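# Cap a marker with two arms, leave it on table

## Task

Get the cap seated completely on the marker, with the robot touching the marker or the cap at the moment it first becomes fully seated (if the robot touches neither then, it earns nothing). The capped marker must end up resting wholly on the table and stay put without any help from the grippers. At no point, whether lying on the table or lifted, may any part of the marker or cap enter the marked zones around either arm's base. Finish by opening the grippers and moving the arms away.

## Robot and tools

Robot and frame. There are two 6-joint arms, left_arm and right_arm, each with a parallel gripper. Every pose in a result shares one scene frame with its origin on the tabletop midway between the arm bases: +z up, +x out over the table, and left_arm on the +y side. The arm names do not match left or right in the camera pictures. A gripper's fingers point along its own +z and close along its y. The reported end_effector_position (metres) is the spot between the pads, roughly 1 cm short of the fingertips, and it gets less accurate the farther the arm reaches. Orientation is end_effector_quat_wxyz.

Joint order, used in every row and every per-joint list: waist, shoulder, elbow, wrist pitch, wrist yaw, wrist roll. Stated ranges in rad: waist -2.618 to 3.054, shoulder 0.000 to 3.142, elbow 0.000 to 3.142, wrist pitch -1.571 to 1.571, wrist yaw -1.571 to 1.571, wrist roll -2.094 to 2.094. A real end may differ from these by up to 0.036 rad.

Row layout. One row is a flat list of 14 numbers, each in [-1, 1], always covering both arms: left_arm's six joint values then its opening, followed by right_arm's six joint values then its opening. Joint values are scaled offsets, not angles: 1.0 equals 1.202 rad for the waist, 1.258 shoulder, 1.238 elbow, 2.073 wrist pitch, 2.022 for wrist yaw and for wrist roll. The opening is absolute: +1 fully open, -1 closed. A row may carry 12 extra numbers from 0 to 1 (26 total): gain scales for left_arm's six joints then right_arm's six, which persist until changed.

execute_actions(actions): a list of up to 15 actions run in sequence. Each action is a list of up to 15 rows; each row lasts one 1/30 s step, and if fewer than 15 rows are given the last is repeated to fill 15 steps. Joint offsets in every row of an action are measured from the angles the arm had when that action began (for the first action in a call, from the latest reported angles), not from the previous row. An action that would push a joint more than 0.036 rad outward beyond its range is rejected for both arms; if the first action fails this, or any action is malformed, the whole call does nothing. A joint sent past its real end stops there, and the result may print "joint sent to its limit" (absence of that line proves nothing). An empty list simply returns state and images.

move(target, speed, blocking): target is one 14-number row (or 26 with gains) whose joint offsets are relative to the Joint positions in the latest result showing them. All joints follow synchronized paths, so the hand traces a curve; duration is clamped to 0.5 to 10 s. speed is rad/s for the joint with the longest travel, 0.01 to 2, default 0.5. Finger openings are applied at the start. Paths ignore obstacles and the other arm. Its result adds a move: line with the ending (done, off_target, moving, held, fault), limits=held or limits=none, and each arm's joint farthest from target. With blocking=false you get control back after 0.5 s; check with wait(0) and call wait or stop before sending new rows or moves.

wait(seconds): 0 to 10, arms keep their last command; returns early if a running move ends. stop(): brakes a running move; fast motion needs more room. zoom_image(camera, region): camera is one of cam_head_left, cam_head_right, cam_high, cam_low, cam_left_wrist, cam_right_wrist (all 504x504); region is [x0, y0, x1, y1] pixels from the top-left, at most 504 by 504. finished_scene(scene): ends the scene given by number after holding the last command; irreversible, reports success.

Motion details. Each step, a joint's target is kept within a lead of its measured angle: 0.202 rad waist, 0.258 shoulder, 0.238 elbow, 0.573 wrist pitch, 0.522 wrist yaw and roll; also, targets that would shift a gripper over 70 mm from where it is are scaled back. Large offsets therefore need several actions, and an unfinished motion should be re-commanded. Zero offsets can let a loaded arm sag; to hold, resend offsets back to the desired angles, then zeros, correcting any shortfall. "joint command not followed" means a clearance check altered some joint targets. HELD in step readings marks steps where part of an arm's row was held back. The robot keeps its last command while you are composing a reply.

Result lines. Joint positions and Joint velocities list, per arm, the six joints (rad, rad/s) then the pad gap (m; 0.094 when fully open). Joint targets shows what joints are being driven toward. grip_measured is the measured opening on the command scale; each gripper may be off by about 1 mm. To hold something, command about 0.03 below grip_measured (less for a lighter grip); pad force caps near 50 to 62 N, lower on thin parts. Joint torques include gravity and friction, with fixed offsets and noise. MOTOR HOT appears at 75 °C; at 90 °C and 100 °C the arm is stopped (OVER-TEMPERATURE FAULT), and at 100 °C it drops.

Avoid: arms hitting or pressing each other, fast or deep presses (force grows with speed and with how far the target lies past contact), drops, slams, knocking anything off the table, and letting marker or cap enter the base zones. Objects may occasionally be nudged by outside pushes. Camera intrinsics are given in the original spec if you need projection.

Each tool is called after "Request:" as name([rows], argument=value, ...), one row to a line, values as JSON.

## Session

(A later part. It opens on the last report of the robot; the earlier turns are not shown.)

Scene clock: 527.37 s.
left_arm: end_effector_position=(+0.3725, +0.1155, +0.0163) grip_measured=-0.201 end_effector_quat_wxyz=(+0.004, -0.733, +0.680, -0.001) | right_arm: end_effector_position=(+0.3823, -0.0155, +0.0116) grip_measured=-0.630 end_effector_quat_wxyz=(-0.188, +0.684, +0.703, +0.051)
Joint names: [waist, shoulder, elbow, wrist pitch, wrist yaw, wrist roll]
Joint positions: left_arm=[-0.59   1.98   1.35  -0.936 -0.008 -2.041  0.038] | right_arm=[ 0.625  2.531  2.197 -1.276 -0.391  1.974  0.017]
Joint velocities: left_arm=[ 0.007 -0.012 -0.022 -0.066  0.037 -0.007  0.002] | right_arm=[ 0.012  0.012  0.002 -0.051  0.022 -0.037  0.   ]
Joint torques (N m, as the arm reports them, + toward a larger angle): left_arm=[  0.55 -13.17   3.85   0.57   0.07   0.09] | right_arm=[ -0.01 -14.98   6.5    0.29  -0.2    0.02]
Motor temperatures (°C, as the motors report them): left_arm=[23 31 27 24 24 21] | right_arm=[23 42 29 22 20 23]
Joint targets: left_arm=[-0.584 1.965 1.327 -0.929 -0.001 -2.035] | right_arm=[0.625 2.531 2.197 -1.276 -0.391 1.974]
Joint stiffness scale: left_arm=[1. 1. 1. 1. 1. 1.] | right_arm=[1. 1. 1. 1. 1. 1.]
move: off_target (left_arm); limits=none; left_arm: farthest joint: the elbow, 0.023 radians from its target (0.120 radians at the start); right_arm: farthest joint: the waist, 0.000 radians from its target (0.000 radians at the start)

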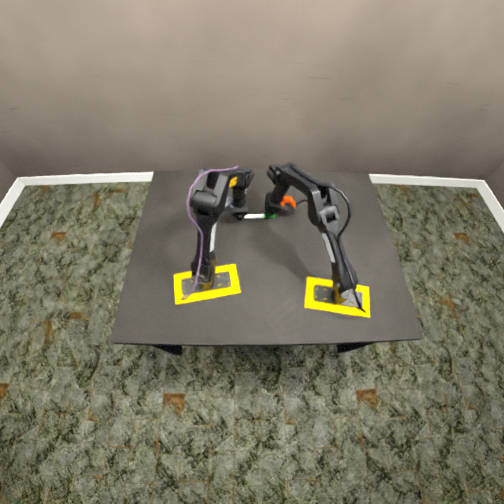

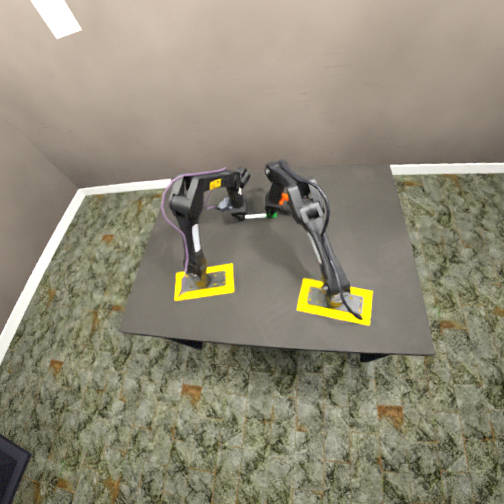

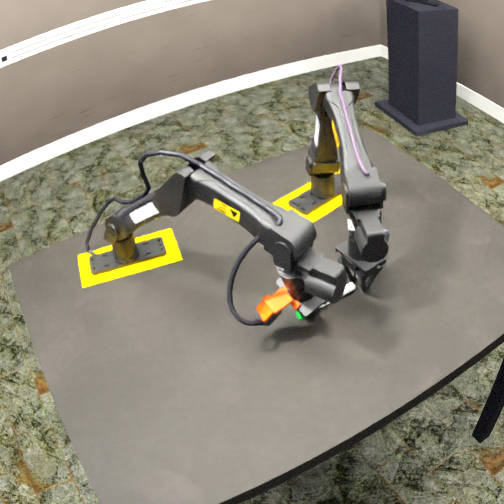

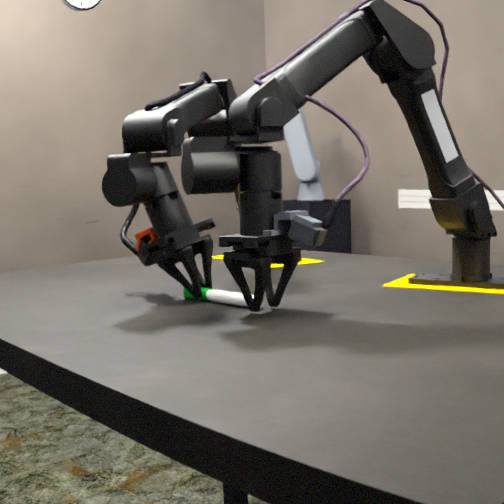

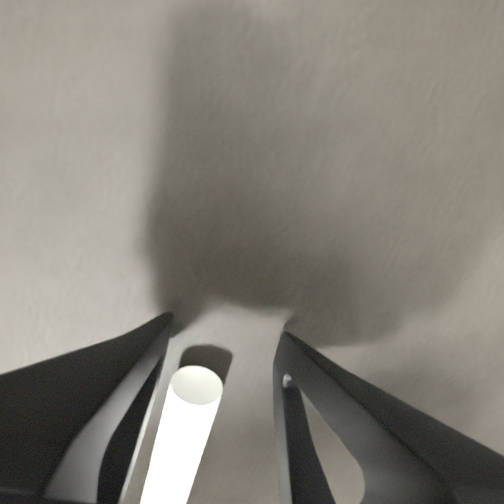

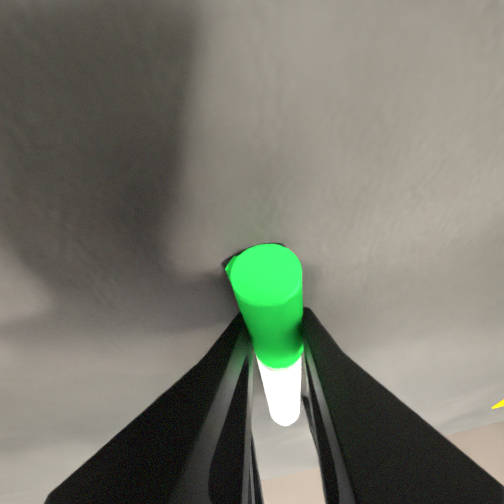

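Request:
move(target=[0.012,-0.047,-0.067,0.011,0.003,0.003,-0.2,0,0,0,0,0,0,-0.68], speed=0.1)

Request:
execute_actions([
  [[0,-0.012,-0.018,0,0,0,-1,0,0,0,0,0,0,-0.68]],
])

Scene clock: 545.60 s.
left_arm: end_effector_position=(+0.3617, +0.1220, +0.0169) grip_measured=-0.201 end_effector_quat_wxyz=(+0.004, -0.735, +0.678, -0.001) | right_arm: end_effector_position=(+0.3823, -0.0155, +0.0116) grip_measured=-0.630 end_effector_quat_wxyz=(-0.188, +0.684, +0.703, +0.051)
Joint names: [waist, shoulder, elbow, wrist pitch, wrist yaw, wrist roll]
Joint positions: left_arm=[-0.584  1.937  1.29  -0.92  -0.007 -2.041  0.038] | right_arm=[ 0.625  2.531  2.197 -1.276 -0.391  1.974  0.017]
Joint velocities: left_arm=[-0.002 -0.007 -0.012 -0.095 -0.081 -0.022 -0.001] | right_arm=[-0.007 -0.032 -0.012  0.051 -0.051  0.007  0.   ]
Joint torques (N m, as the arm reports them, + toward a larger angle): left_arm=[  0.75 -12.72   3.78   0.52   0.05   0.09] | right_arm=[  0.01 -14.98   6.49   0.29  -0.21   0.02]
Motor temperatures (°C, as the motors report them): left_arm=[23 32 26 24 24 21] | right_arm=[23 43 29 22 20 23]
Joint targets: left_arm=[-0.576 1.921 1.267 -0.913 -0.001 -2.035] | right_arm=[0.625 2.531 2.197 -1.276 -0.391 1.974]
Joint stiffness scale: left_arm=[1. 1. 1. 1. 1. 1.] | right_arm=[1. 1. 1. 1. 1. 1.]
move: off_target (left_arm); limits=none; left_arm: farthest joint: the elbow, 0.023 radians from its target (0.083 radians at the start); right_arm: farthest joint: the waist, 0.000 radians from its target (0.000 radians at the start)

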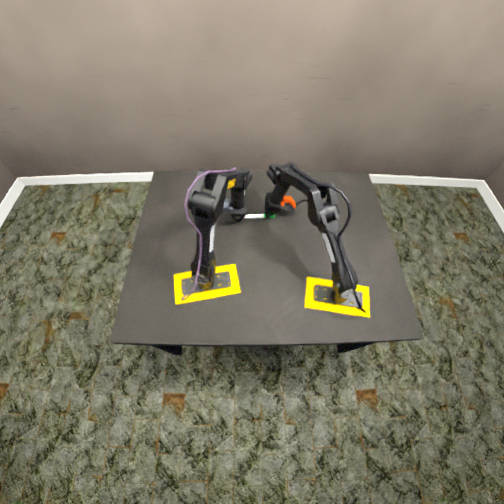

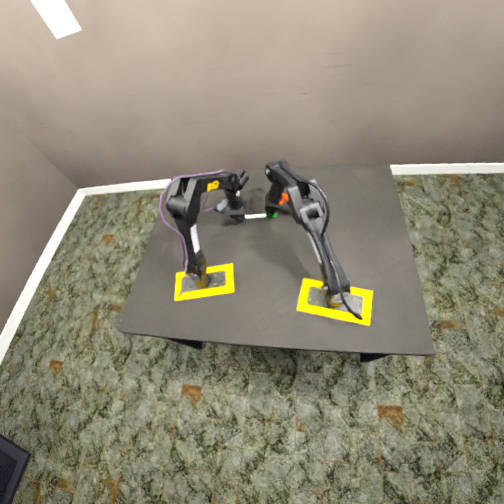

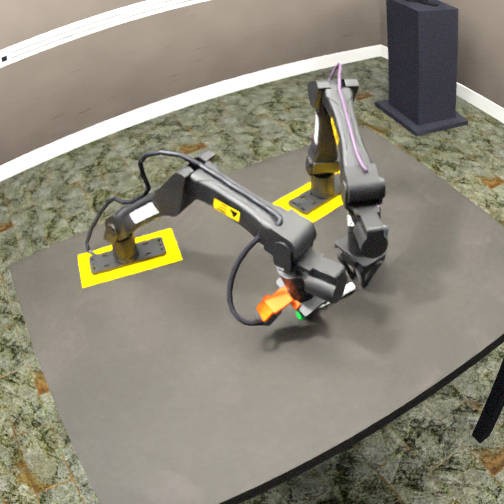

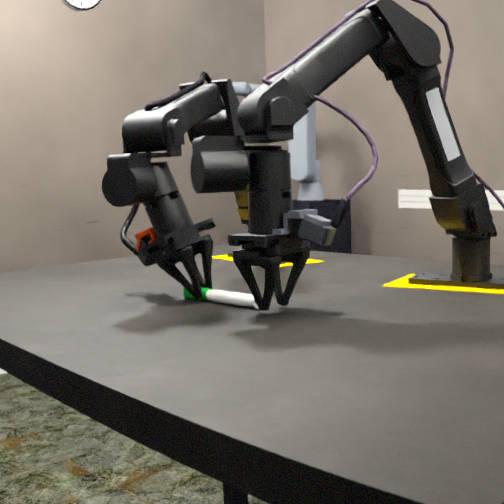

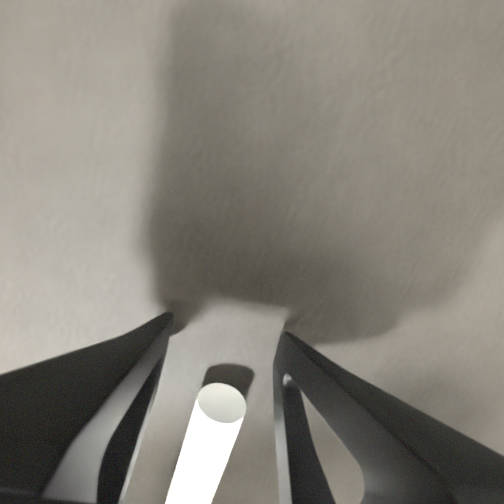

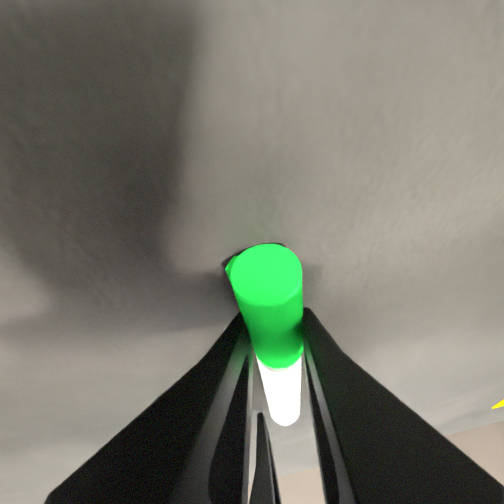

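Scene clock: 546.10 s.
left_arm: end_effector_position=(+0.3617, +0.1220, +0.0169) grip_measured=-0.993 end_effector_quat_wxyz=(+0.004, -0.735, +0.678, -0.001) | right_arm: end_effector_position=(+0.3823, -0.0155, +0.0116) grip_measured=-0.630 end_effector_quat_wxyz=(-0.188, +0.684, +0.703, +0.051)
Joint names: [waist, shoulder, elbow, wrist pitch, wrist yaw, wrist roll]
Joint positions: left_arm=[-0.584  1.937  1.29  -0.92  -0.007 -2.041  0.   ] | right_arm=[ 0.625  2.531  2.197 -1.276 -0.391  1.974  0.017]
Joint velocities: left_arm=[-0.007  0.002  0.002 -0.007 -0.022 -0.022  0.001] | right_arm=[-0.002 -0.012 -0.012  0.007  0.007 -0.022  0.001]
Joint torques (N m, as the arm reports them, + toward a larger angle): left_arm=[  0.01 -12.7    3.78   0.48   0.02   0.01] | right_arm=[ -0.01 -14.97   6.5    0.29  -0.2    0.02]
Motor temperatures (°C, as the motors report them): left_arm=[23 32 26 24 24 21] | right_arm=[23 43 29 22 20 23]
Joint targets: left_arm=[-0.584 1.922 1.267 -0.920 -0.007 -2.041] | right_arm=[0.625 2.531 2.197 -1.276 -0.391 1.974]
Joint stiffness scale: left_arm=[1. 1. 1. 1. 1. 1.] | right_arm=[1. 1. 1. 1. 1. 1.]
Step readings (joint positions):
0: left_arm=[-0.584 1.937 1.290 -0.920 -0.007 -2.041] | right_arm=[0.625 2.531 2.197 -1.276 -0.391 1.974]
1: left_arm=[-0.584 1.937 1.290 -0.920 -0.007 -2.041] | right_arm=[0.625 2.531 2.197 -1.276 -0.391 1.974]
2: left_arm=[-0.584 1.937 1.290 -0.920 -0.007 -2.041] | right_arm=[0.625 2.531 2.197 -1.276 -0.391 1.974]
4: left_arm=[-0.584 1.937 1.290 -0.920 -0.007 -2.041] | right_arm=[0.625 2.531 2.197 -1.276 -0.391 1.974]
8: left_arm=[-0.584 1.937 1.290 -0.920 -0.007 -2.041] | right_arm=[0.625 2.531 2.197 -1.276 -0.391 1.974]
15: Joint positions above

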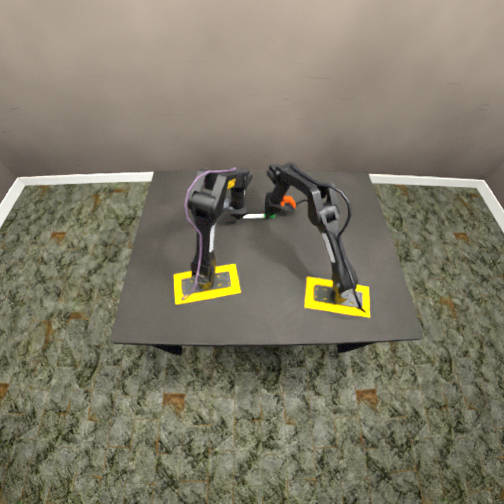

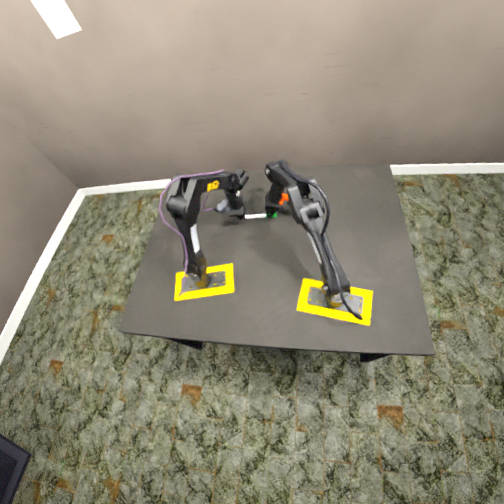

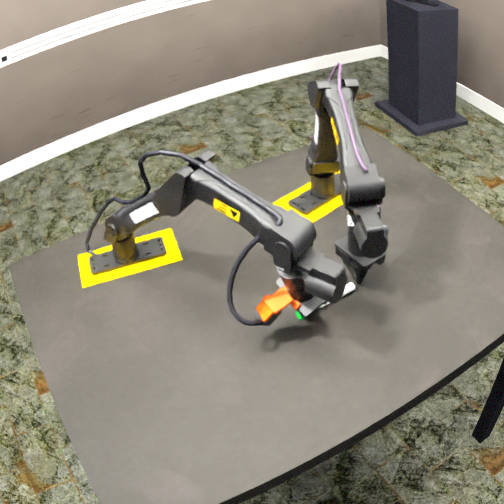

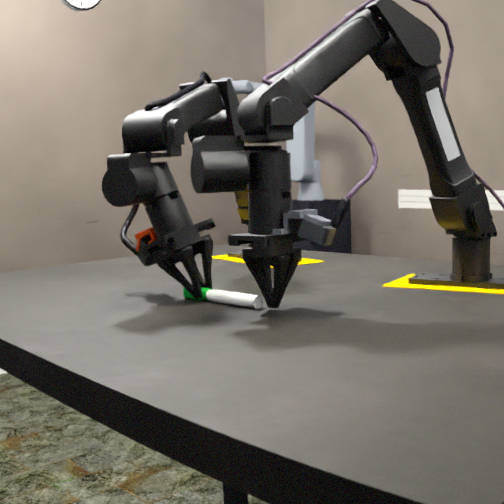

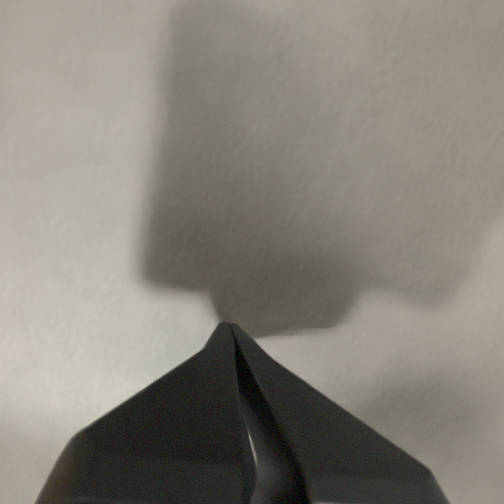

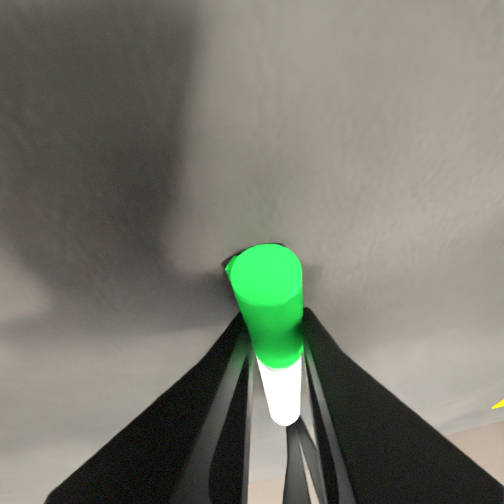

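Request:
move(target=[-0.088,0.056,0.081,-0.015,0,-0.017,-1,0,0,0,0,0,0,-0.68], speed=0.04)

Request:
zoom_image(camera="cam_right_wrist", region=[200,300,360,480])

Request:
zoom_image(camera="cam_low", region=[170,265,310,325])

Scene clock: 555.07 s.
left_arm: end_effector_position=(+0.3601, +0.1037, +0.0170) grip_measured=-0.993 end_effector_quat_wxyz=(+0.025, -0.718, +0.695, +0.024) | right_arm: end_effector_position=(+0.3819, -0.0199, +0.0113) grip_measured=-0.630 end_effector_quat_wxyz=(-0.187, +0.687, +0.701, +0.045)
Joint names: [waist, shoulder, elbow, wrist pitch, wrist yaw, wrist roll]
Joint positions: left_arm=[-0.662  1.987  1.36  -0.975 -0.063 -2.071  0.   ] | right_arm=[ 0.62   2.531  2.197 -1.287 -0.384  1.974  0.017]
Joint velocities: left_arm=[ 0.002 -0.022 -0.007 -0.125 -0.037 -0.037  0.   ] | right_arm=[-0.002  0.007 -0.002  0.022  0.007  0.022  0.   ]
Joint torques (N m, as the arm reports them, + toward a larger angle): left_arm=[-2.47 -9.62  7.49  0.62  0.49 -0.03] | right_arm=[  0.44 -14.97   6.49   0.38  -0.27   0.02]
Motor temperatures (°C, as the motors report them): left_arm=[23 32 26 24 24 21] | right_arm=[23 43 29 22 20 23]
Joint targets: left_arm=[-0.690 2.007 1.390 -0.951 -0.007 -2.075] | right_arm=[0.625 2.531 2.197 -1.276 -0.391 1.974]
Joint stiffness scale: left_arm=[1. 1. 1. 1. 1. 1.] | right_arm=[1. 1. 1. 1. 1. 1.]
move: off_target (left_arm); limits=none; left_arm: farthest joint: the wrist yaw, 0.056 radians from its target (0.000 radians at the start); right_arm: farthest joint: the wrist pitch, 0.011 radians from its target (0.000 radians at the start)

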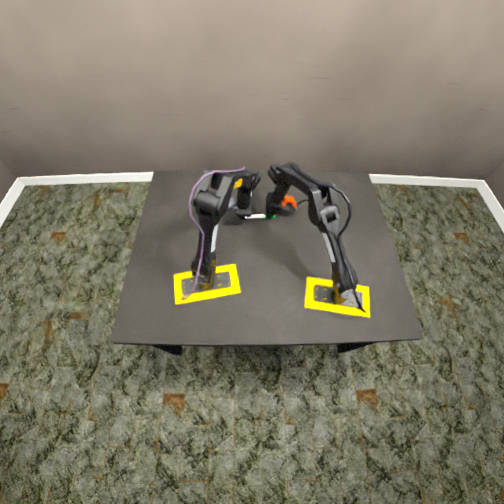

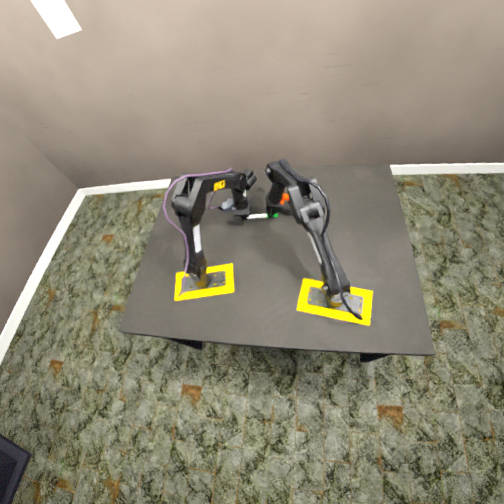

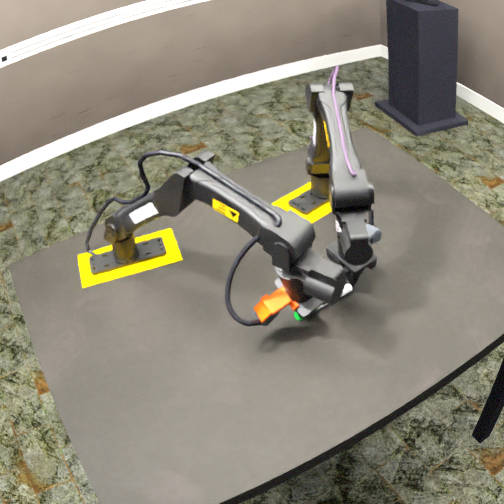

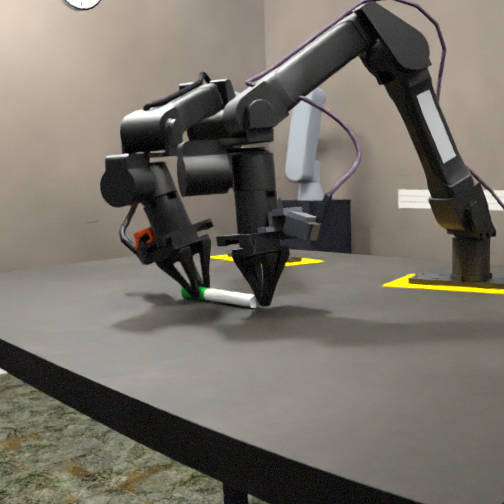

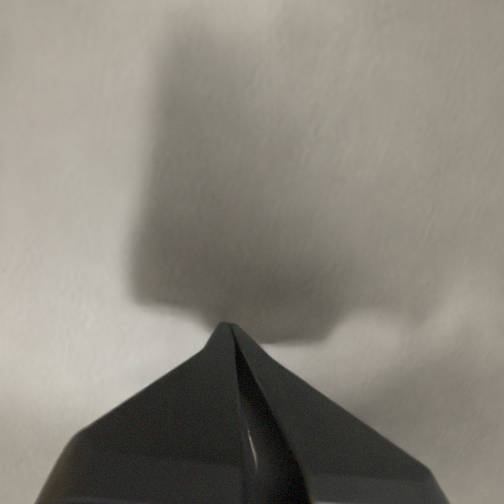

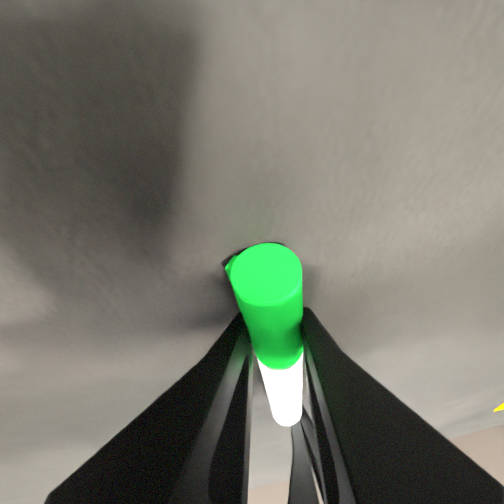

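Region (200, 300, 360, 480) of cam_right_wrist's 504x504 image, scaled by 2.800, with more detail than that image has.

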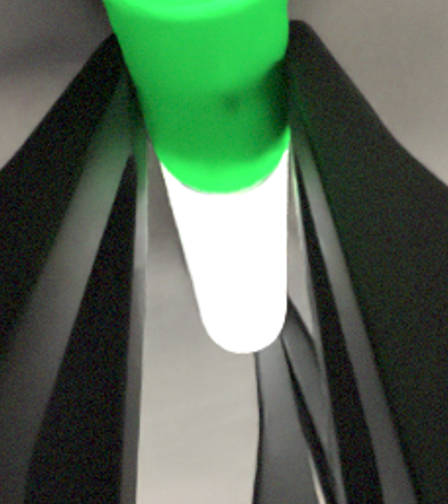

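Region (170, 265, 310, 325) of cam_low's 504x504 image, scaled by 3.600, with more detail than that image has; it fills the top 216 rows of this view, and the rest is white.

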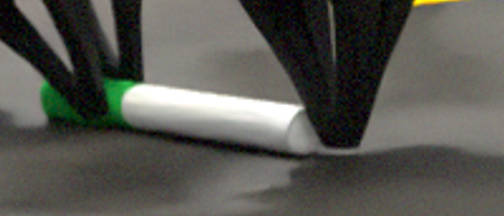

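Request:
move(target=[-0.075,0.016,0.024,0.01,0.055,0,-1,0.015,0,0,0.008,-0.012,0,-0.68], speed=0.04)

Request:
zoom_image(camera="cam_right_wrist", region=[200,300,360,480])

Request:
zoom_image(camera="cam_low", region=[170,265,310,325])

Scene clock: 564.73 s.
left_arm: end_effector_position=(+0.3458, +0.0952, +0.0176) grip_measured=-0.993 end_effector_quat_wxyz=(+0.027, -0.700, +0.712, +0.043) | right_arm: end_effector_position=(+0.3752, -0.0258, +0.0108) grip_measured=-0.630 end_effector_quat_wxyz=(-0.186, +0.686, +0.703, +0.027)
Joint names: [waist, shoulder, elbow, wrist pitch, wrist yaw, wrist roll]
Joint positions: left_arm=[-0.709  1.987  1.36  -1.012 -0.075 -2.071  0.   ] | right_arm=[ 0.62   2.531  2.197 -1.323 -0.368  1.964  0.017]
Joint velocities: left_arm=[ 0.007  0.002 -0.002  0.037 -0.037 -0.022  0.002] | right_arm=[ 0.007  0.002 -0.002  0.022  0.051 -0.037  0.   ]
Joint torques (N m, as the arm reports them, + toward a larger angle): left_arm=[-3.88 -9.64  7.45  0.86  1.08  0.04] | right_arm=[  1.5  -14.88   6.44   0.73  -0.57   0.11]
Motor temperatures (°C, as the motors report them): left_arm=[23 31 27 24 24 21] | right_arm=[23 43 29 22 20 23]
Joint targets: left_arm=[-0.753 2.007 1.390 -0.954 0.048 -2.071] | right_arm=[0.638 2.531 2.197 -1.271 -0.408 1.974]
Joint stiffness scale: left_arm=[1. 1. 1. 1. 1. 1.] | right_arm=[1. 1. 1. 1. 1. 1.]
move: off_target (left_arm, right_arm); limits=none; left_arm: farthest joint: the wrist yaw, 0.123 radians from its target (0.111 radians at the start); right_arm: farthest joint: the wrist pitch, 0.053 radians from its target (0.017 radians at the start)

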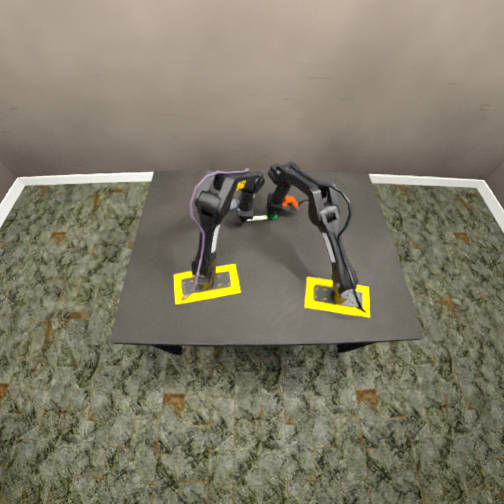

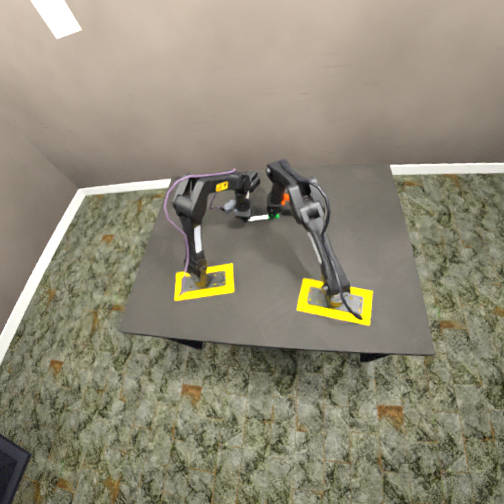

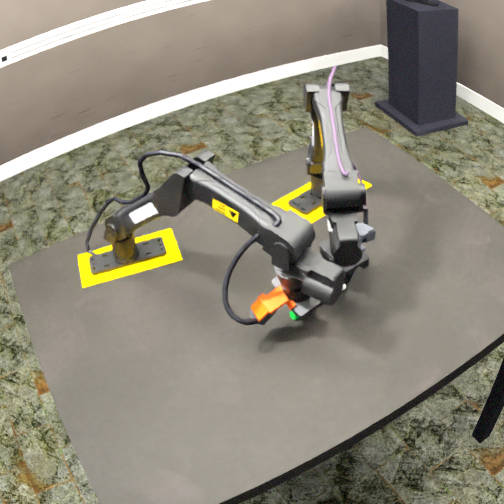

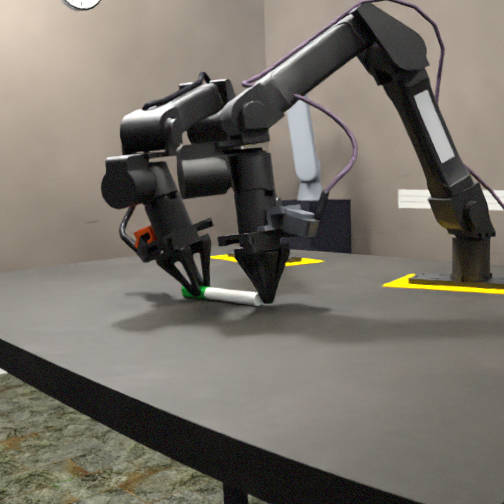

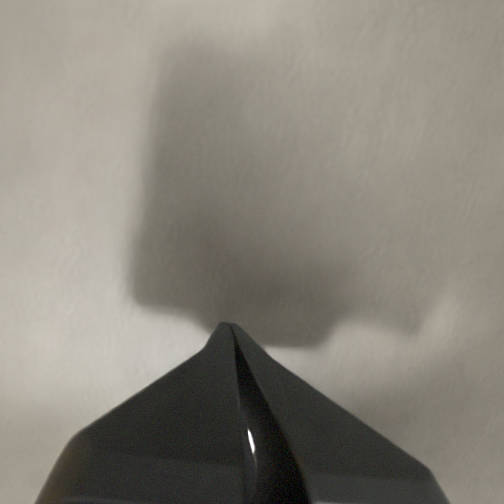

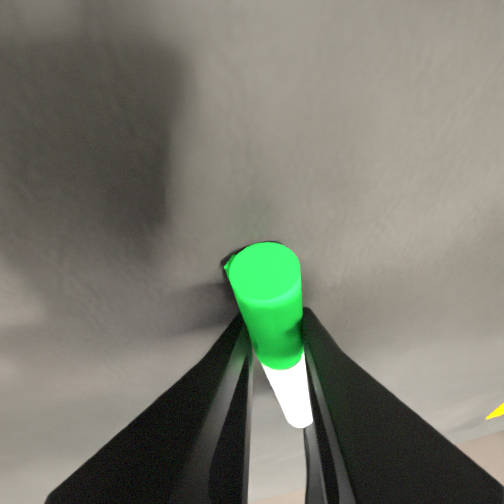

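Region (200, 300, 360, 480) of cam_right_wrist's 504x504 image, scaled by 2.800, with more detail than that image has.

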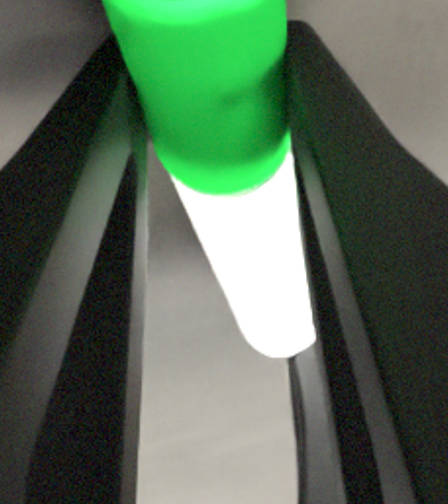

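Region (170, 265, 310, 325) of cam_low's 504x504 image, scaled by 3.600, with more detail than that image has; it fills the top 216 rows of this view, and the rest is white.

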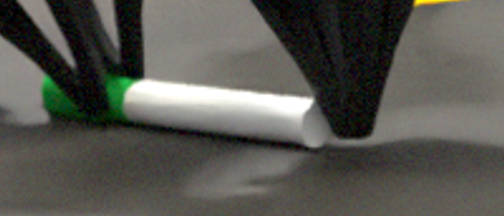

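Request:
move(target=[0.095,-0.035,-0.05,0.04,0.04,0.012,-1,0.006,0,0,0.024,-0.012,0.005,-0.68], speed=0.1)

Request:
execute_actions([
  [[0,0,0,0,0,0,-0.1,0,0,0,0,0,0,-0.68]],
])

Scene clock: 576.13 s.
left_arm: end_effector_position=(+0.3633, +0.1134, +0.0171) grip_measured=-0.993 end_effector_quat_wxyz=(+0.000, -0.733, +0.680, +0.002) | right_arm: end_effector_position=(+0.3821, -0.0190, +0.0118) grip_measured=-0.630 end_effector_quat_wxyz=(-0.190, +0.683, +0.704, +0.049)
Joint names: [waist, shoulder, elbow, wrist pitch, wrist yaw, wrist roll]
Joint positions: left_arm=[-0.602  1.958  1.321 -0.936 -0.001 -2.053  0.   ] | right_arm=[ 0.619  2.531  2.197 -1.285 -0.392  1.963  0.017]
Joint velocities: left_arm=[-0.012 -0.007 -0.017  0.007 -0.051  0.051  0.   ] | right_arm=[-0.002 -0.012  0.032 -0.007  0.037 -0.007  0.   ]
Joint torques (N m, as the arm reports them, + toward a larger angle): left_arm=[  0.69 -12.86   3.82   0.54   0.06   0.09] | right_arm=[  0.7  -14.97   6.49   0.39  -0.21   0.12]
Motor temperatures (°C, as the motors report them): left_arm=[24 31 27 25 25 21] | right_arm=[23 44 29 22 21 23]
Joint targets: left_arm=[-0.595 1.943 1.298 -0.930 0.006 -2.047] | right_arm=[0.627 2.531 2.197 -1.273 -0.392 1.974]
Joint stiffness scale: left_arm=[1. 1. 1. 1. 1. 1.] | right_arm=[1. 1. 1. 1. 1. 1.]
move: off_target (left_arm); limits=none; left_arm: farthest joint: the elbow, 0.023 radians from its target (0.062 radians at the start); right_arm: farthest joint: the wrist pitch, 0.012 radians from its target (0.050 radians at the start)

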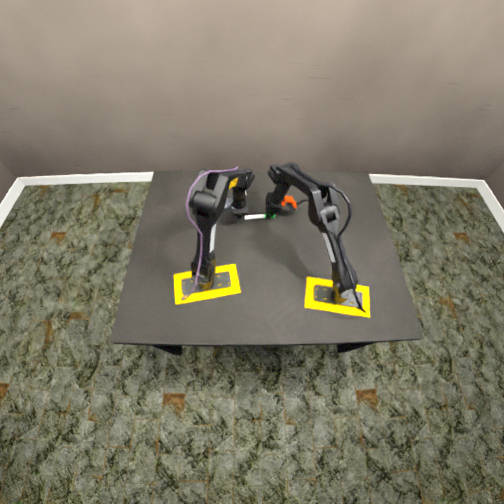

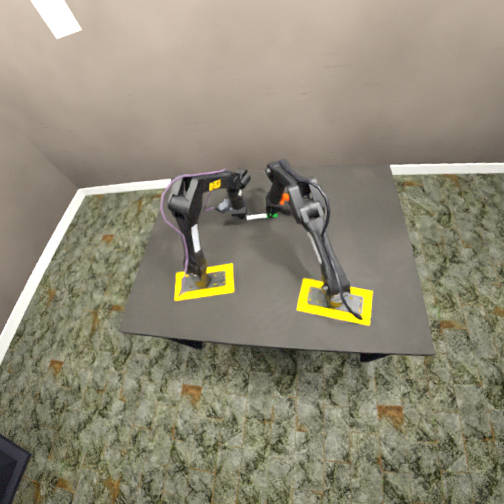

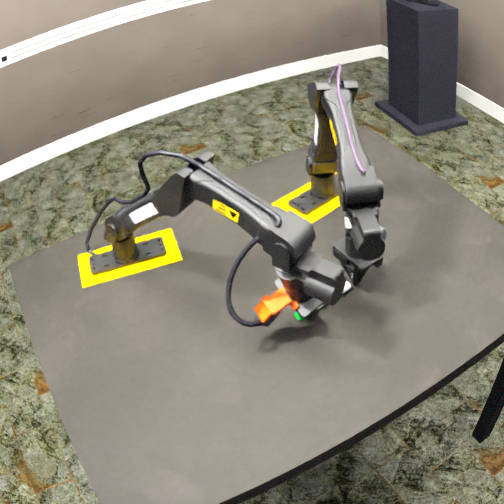

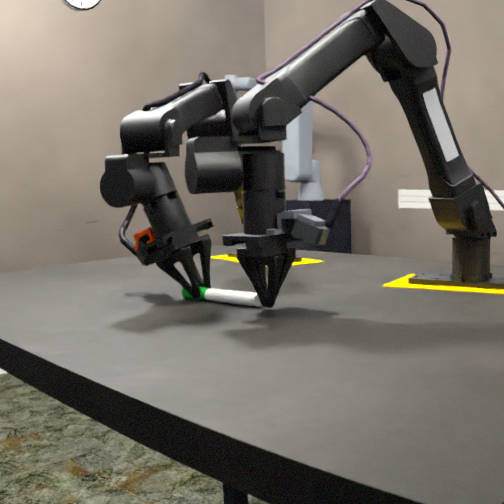

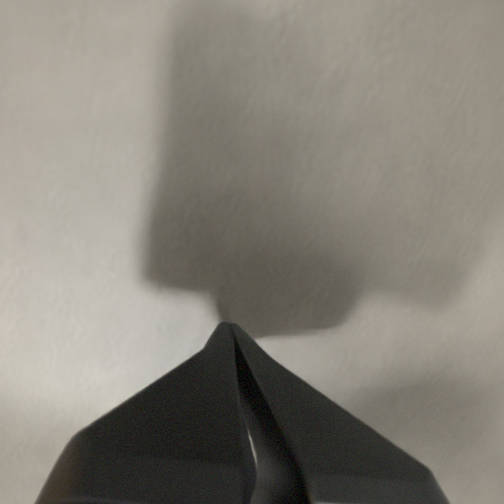

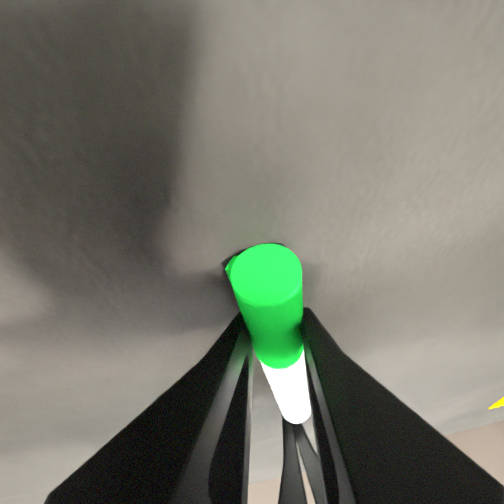

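Scene clock: 576.63 s.
left_arm: end_effector_position=(+0.3633, +0.1134, +0.0171) grip_measured=-0.101 end_effector_quat_wxyz=(+0.000, -0.733, +0.680, +0.002) | right_arm: end_effector_position=(+0.3821, -0.0190, +0.0118) grip_measured=-0.630 end_effector_quat_wxyz=(-0.190, +0.683, +0.704, +0.049)
Joint names: [waist, shoulder, elbow, wrist pitch, wrist yaw, wrist roll]
Joint positions: left_arm=[-0.602  1.958  1.321 -0.936 -0.001 -2.053  0.042] | right_arm=[ 0.619  2.531  2.197 -1.285 -0.392  1.963  0.017]
Joint velocities: left_arm=[-0.017 -0.007 -0.027  0.022 -0.051 -0.007 -0.001] | right_arm=[ 0.002 -0.017  0.022  0.022 -0.022 -0.022 -0.001]
Joint torques (N m, as the arm reports them, + toward a larger angle): left_arm=[  0.1  -11.43   5.39   0.47   0.01   0.  ] | right_arm=[ -0.01 -14.96   6.49   0.27  -0.2    0.02]
Motor temperatures (°C, as the motors report them): left_arm=[24 31 27 25 25 21] | right_arm=[23 44 29 22 21 23]
Joint targets: left_arm=[-0.602 1.958 1.321 -0.936 -0.001 -2.053] | right_arm=[0.619 2.531 2.197 -1.285 -0.392 1.963]
Joint stiffness scale: left_arm=[1. 1. 1. 1. 1. 1.] | right_arm=[1. 1. 1. 1. 1. 1.]
Step readings (joint positions):
0: left_arm=[-0.602 1.958 1.321 -0.936 -0.001 -2.053] | right_arm=[0.619 2.531 2.197 -1.285 -0.392 1.963]
1: left_arm=[-0.602 1.958 1.321 -0.936 -0.001 -2.053] | right_arm=[0.619 2.531 2.197 -1.285 -0.392 1.963]
2: left_arm=[-0.602 1.958 1.321 -0.936 -0.001 -2.053] | right_arm=[0.619 2.531 2.197 -1.285 -0.392 1.963]
4: left_arm=[-0.602 1.958 1.321 -0.936 -0.001 -2.053] | right_arm=[0.619 2.531 2.197 -1.285 -0.392 1.963]
8: left_arm=[-0.602 1.958 1.321 -0.936 -0.001 -2.053] | right_arm=[0.619 2.531 2.197 -1.285 -0.392 1.963]
15: Joint positions above

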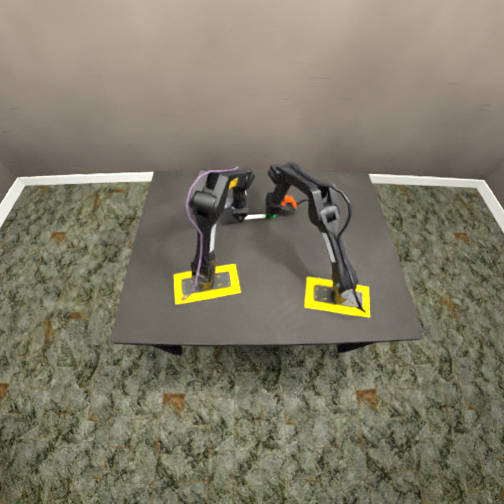

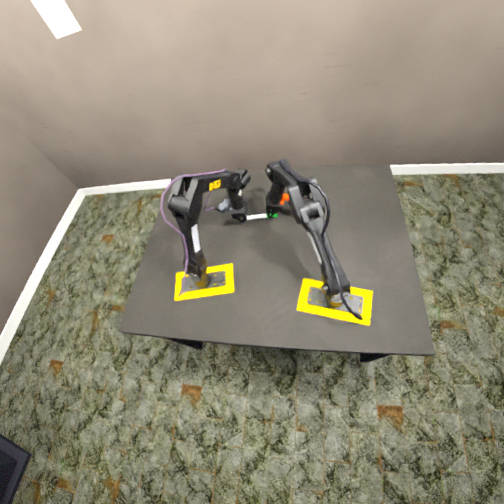

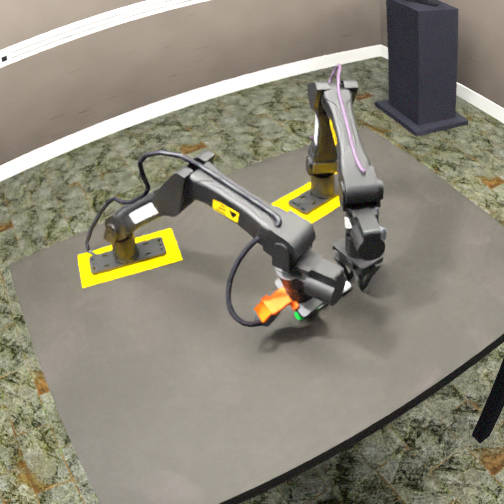

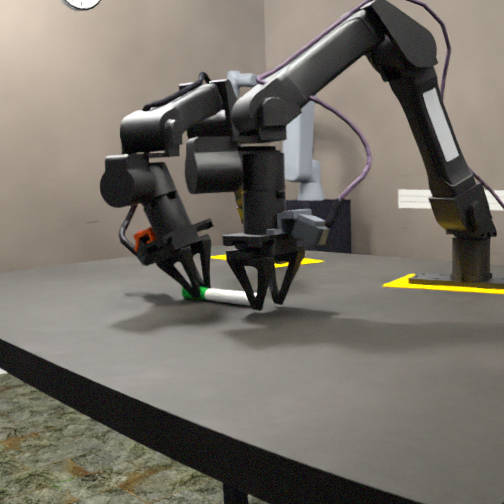

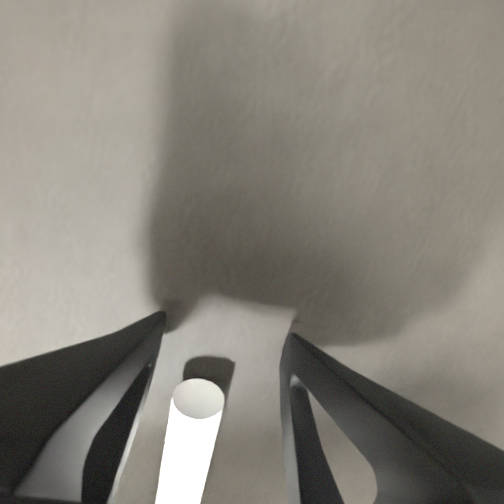

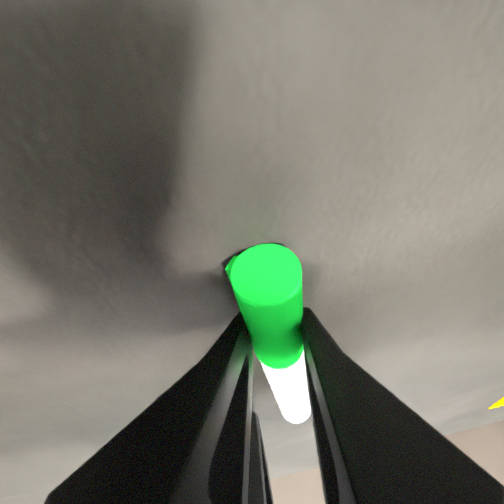

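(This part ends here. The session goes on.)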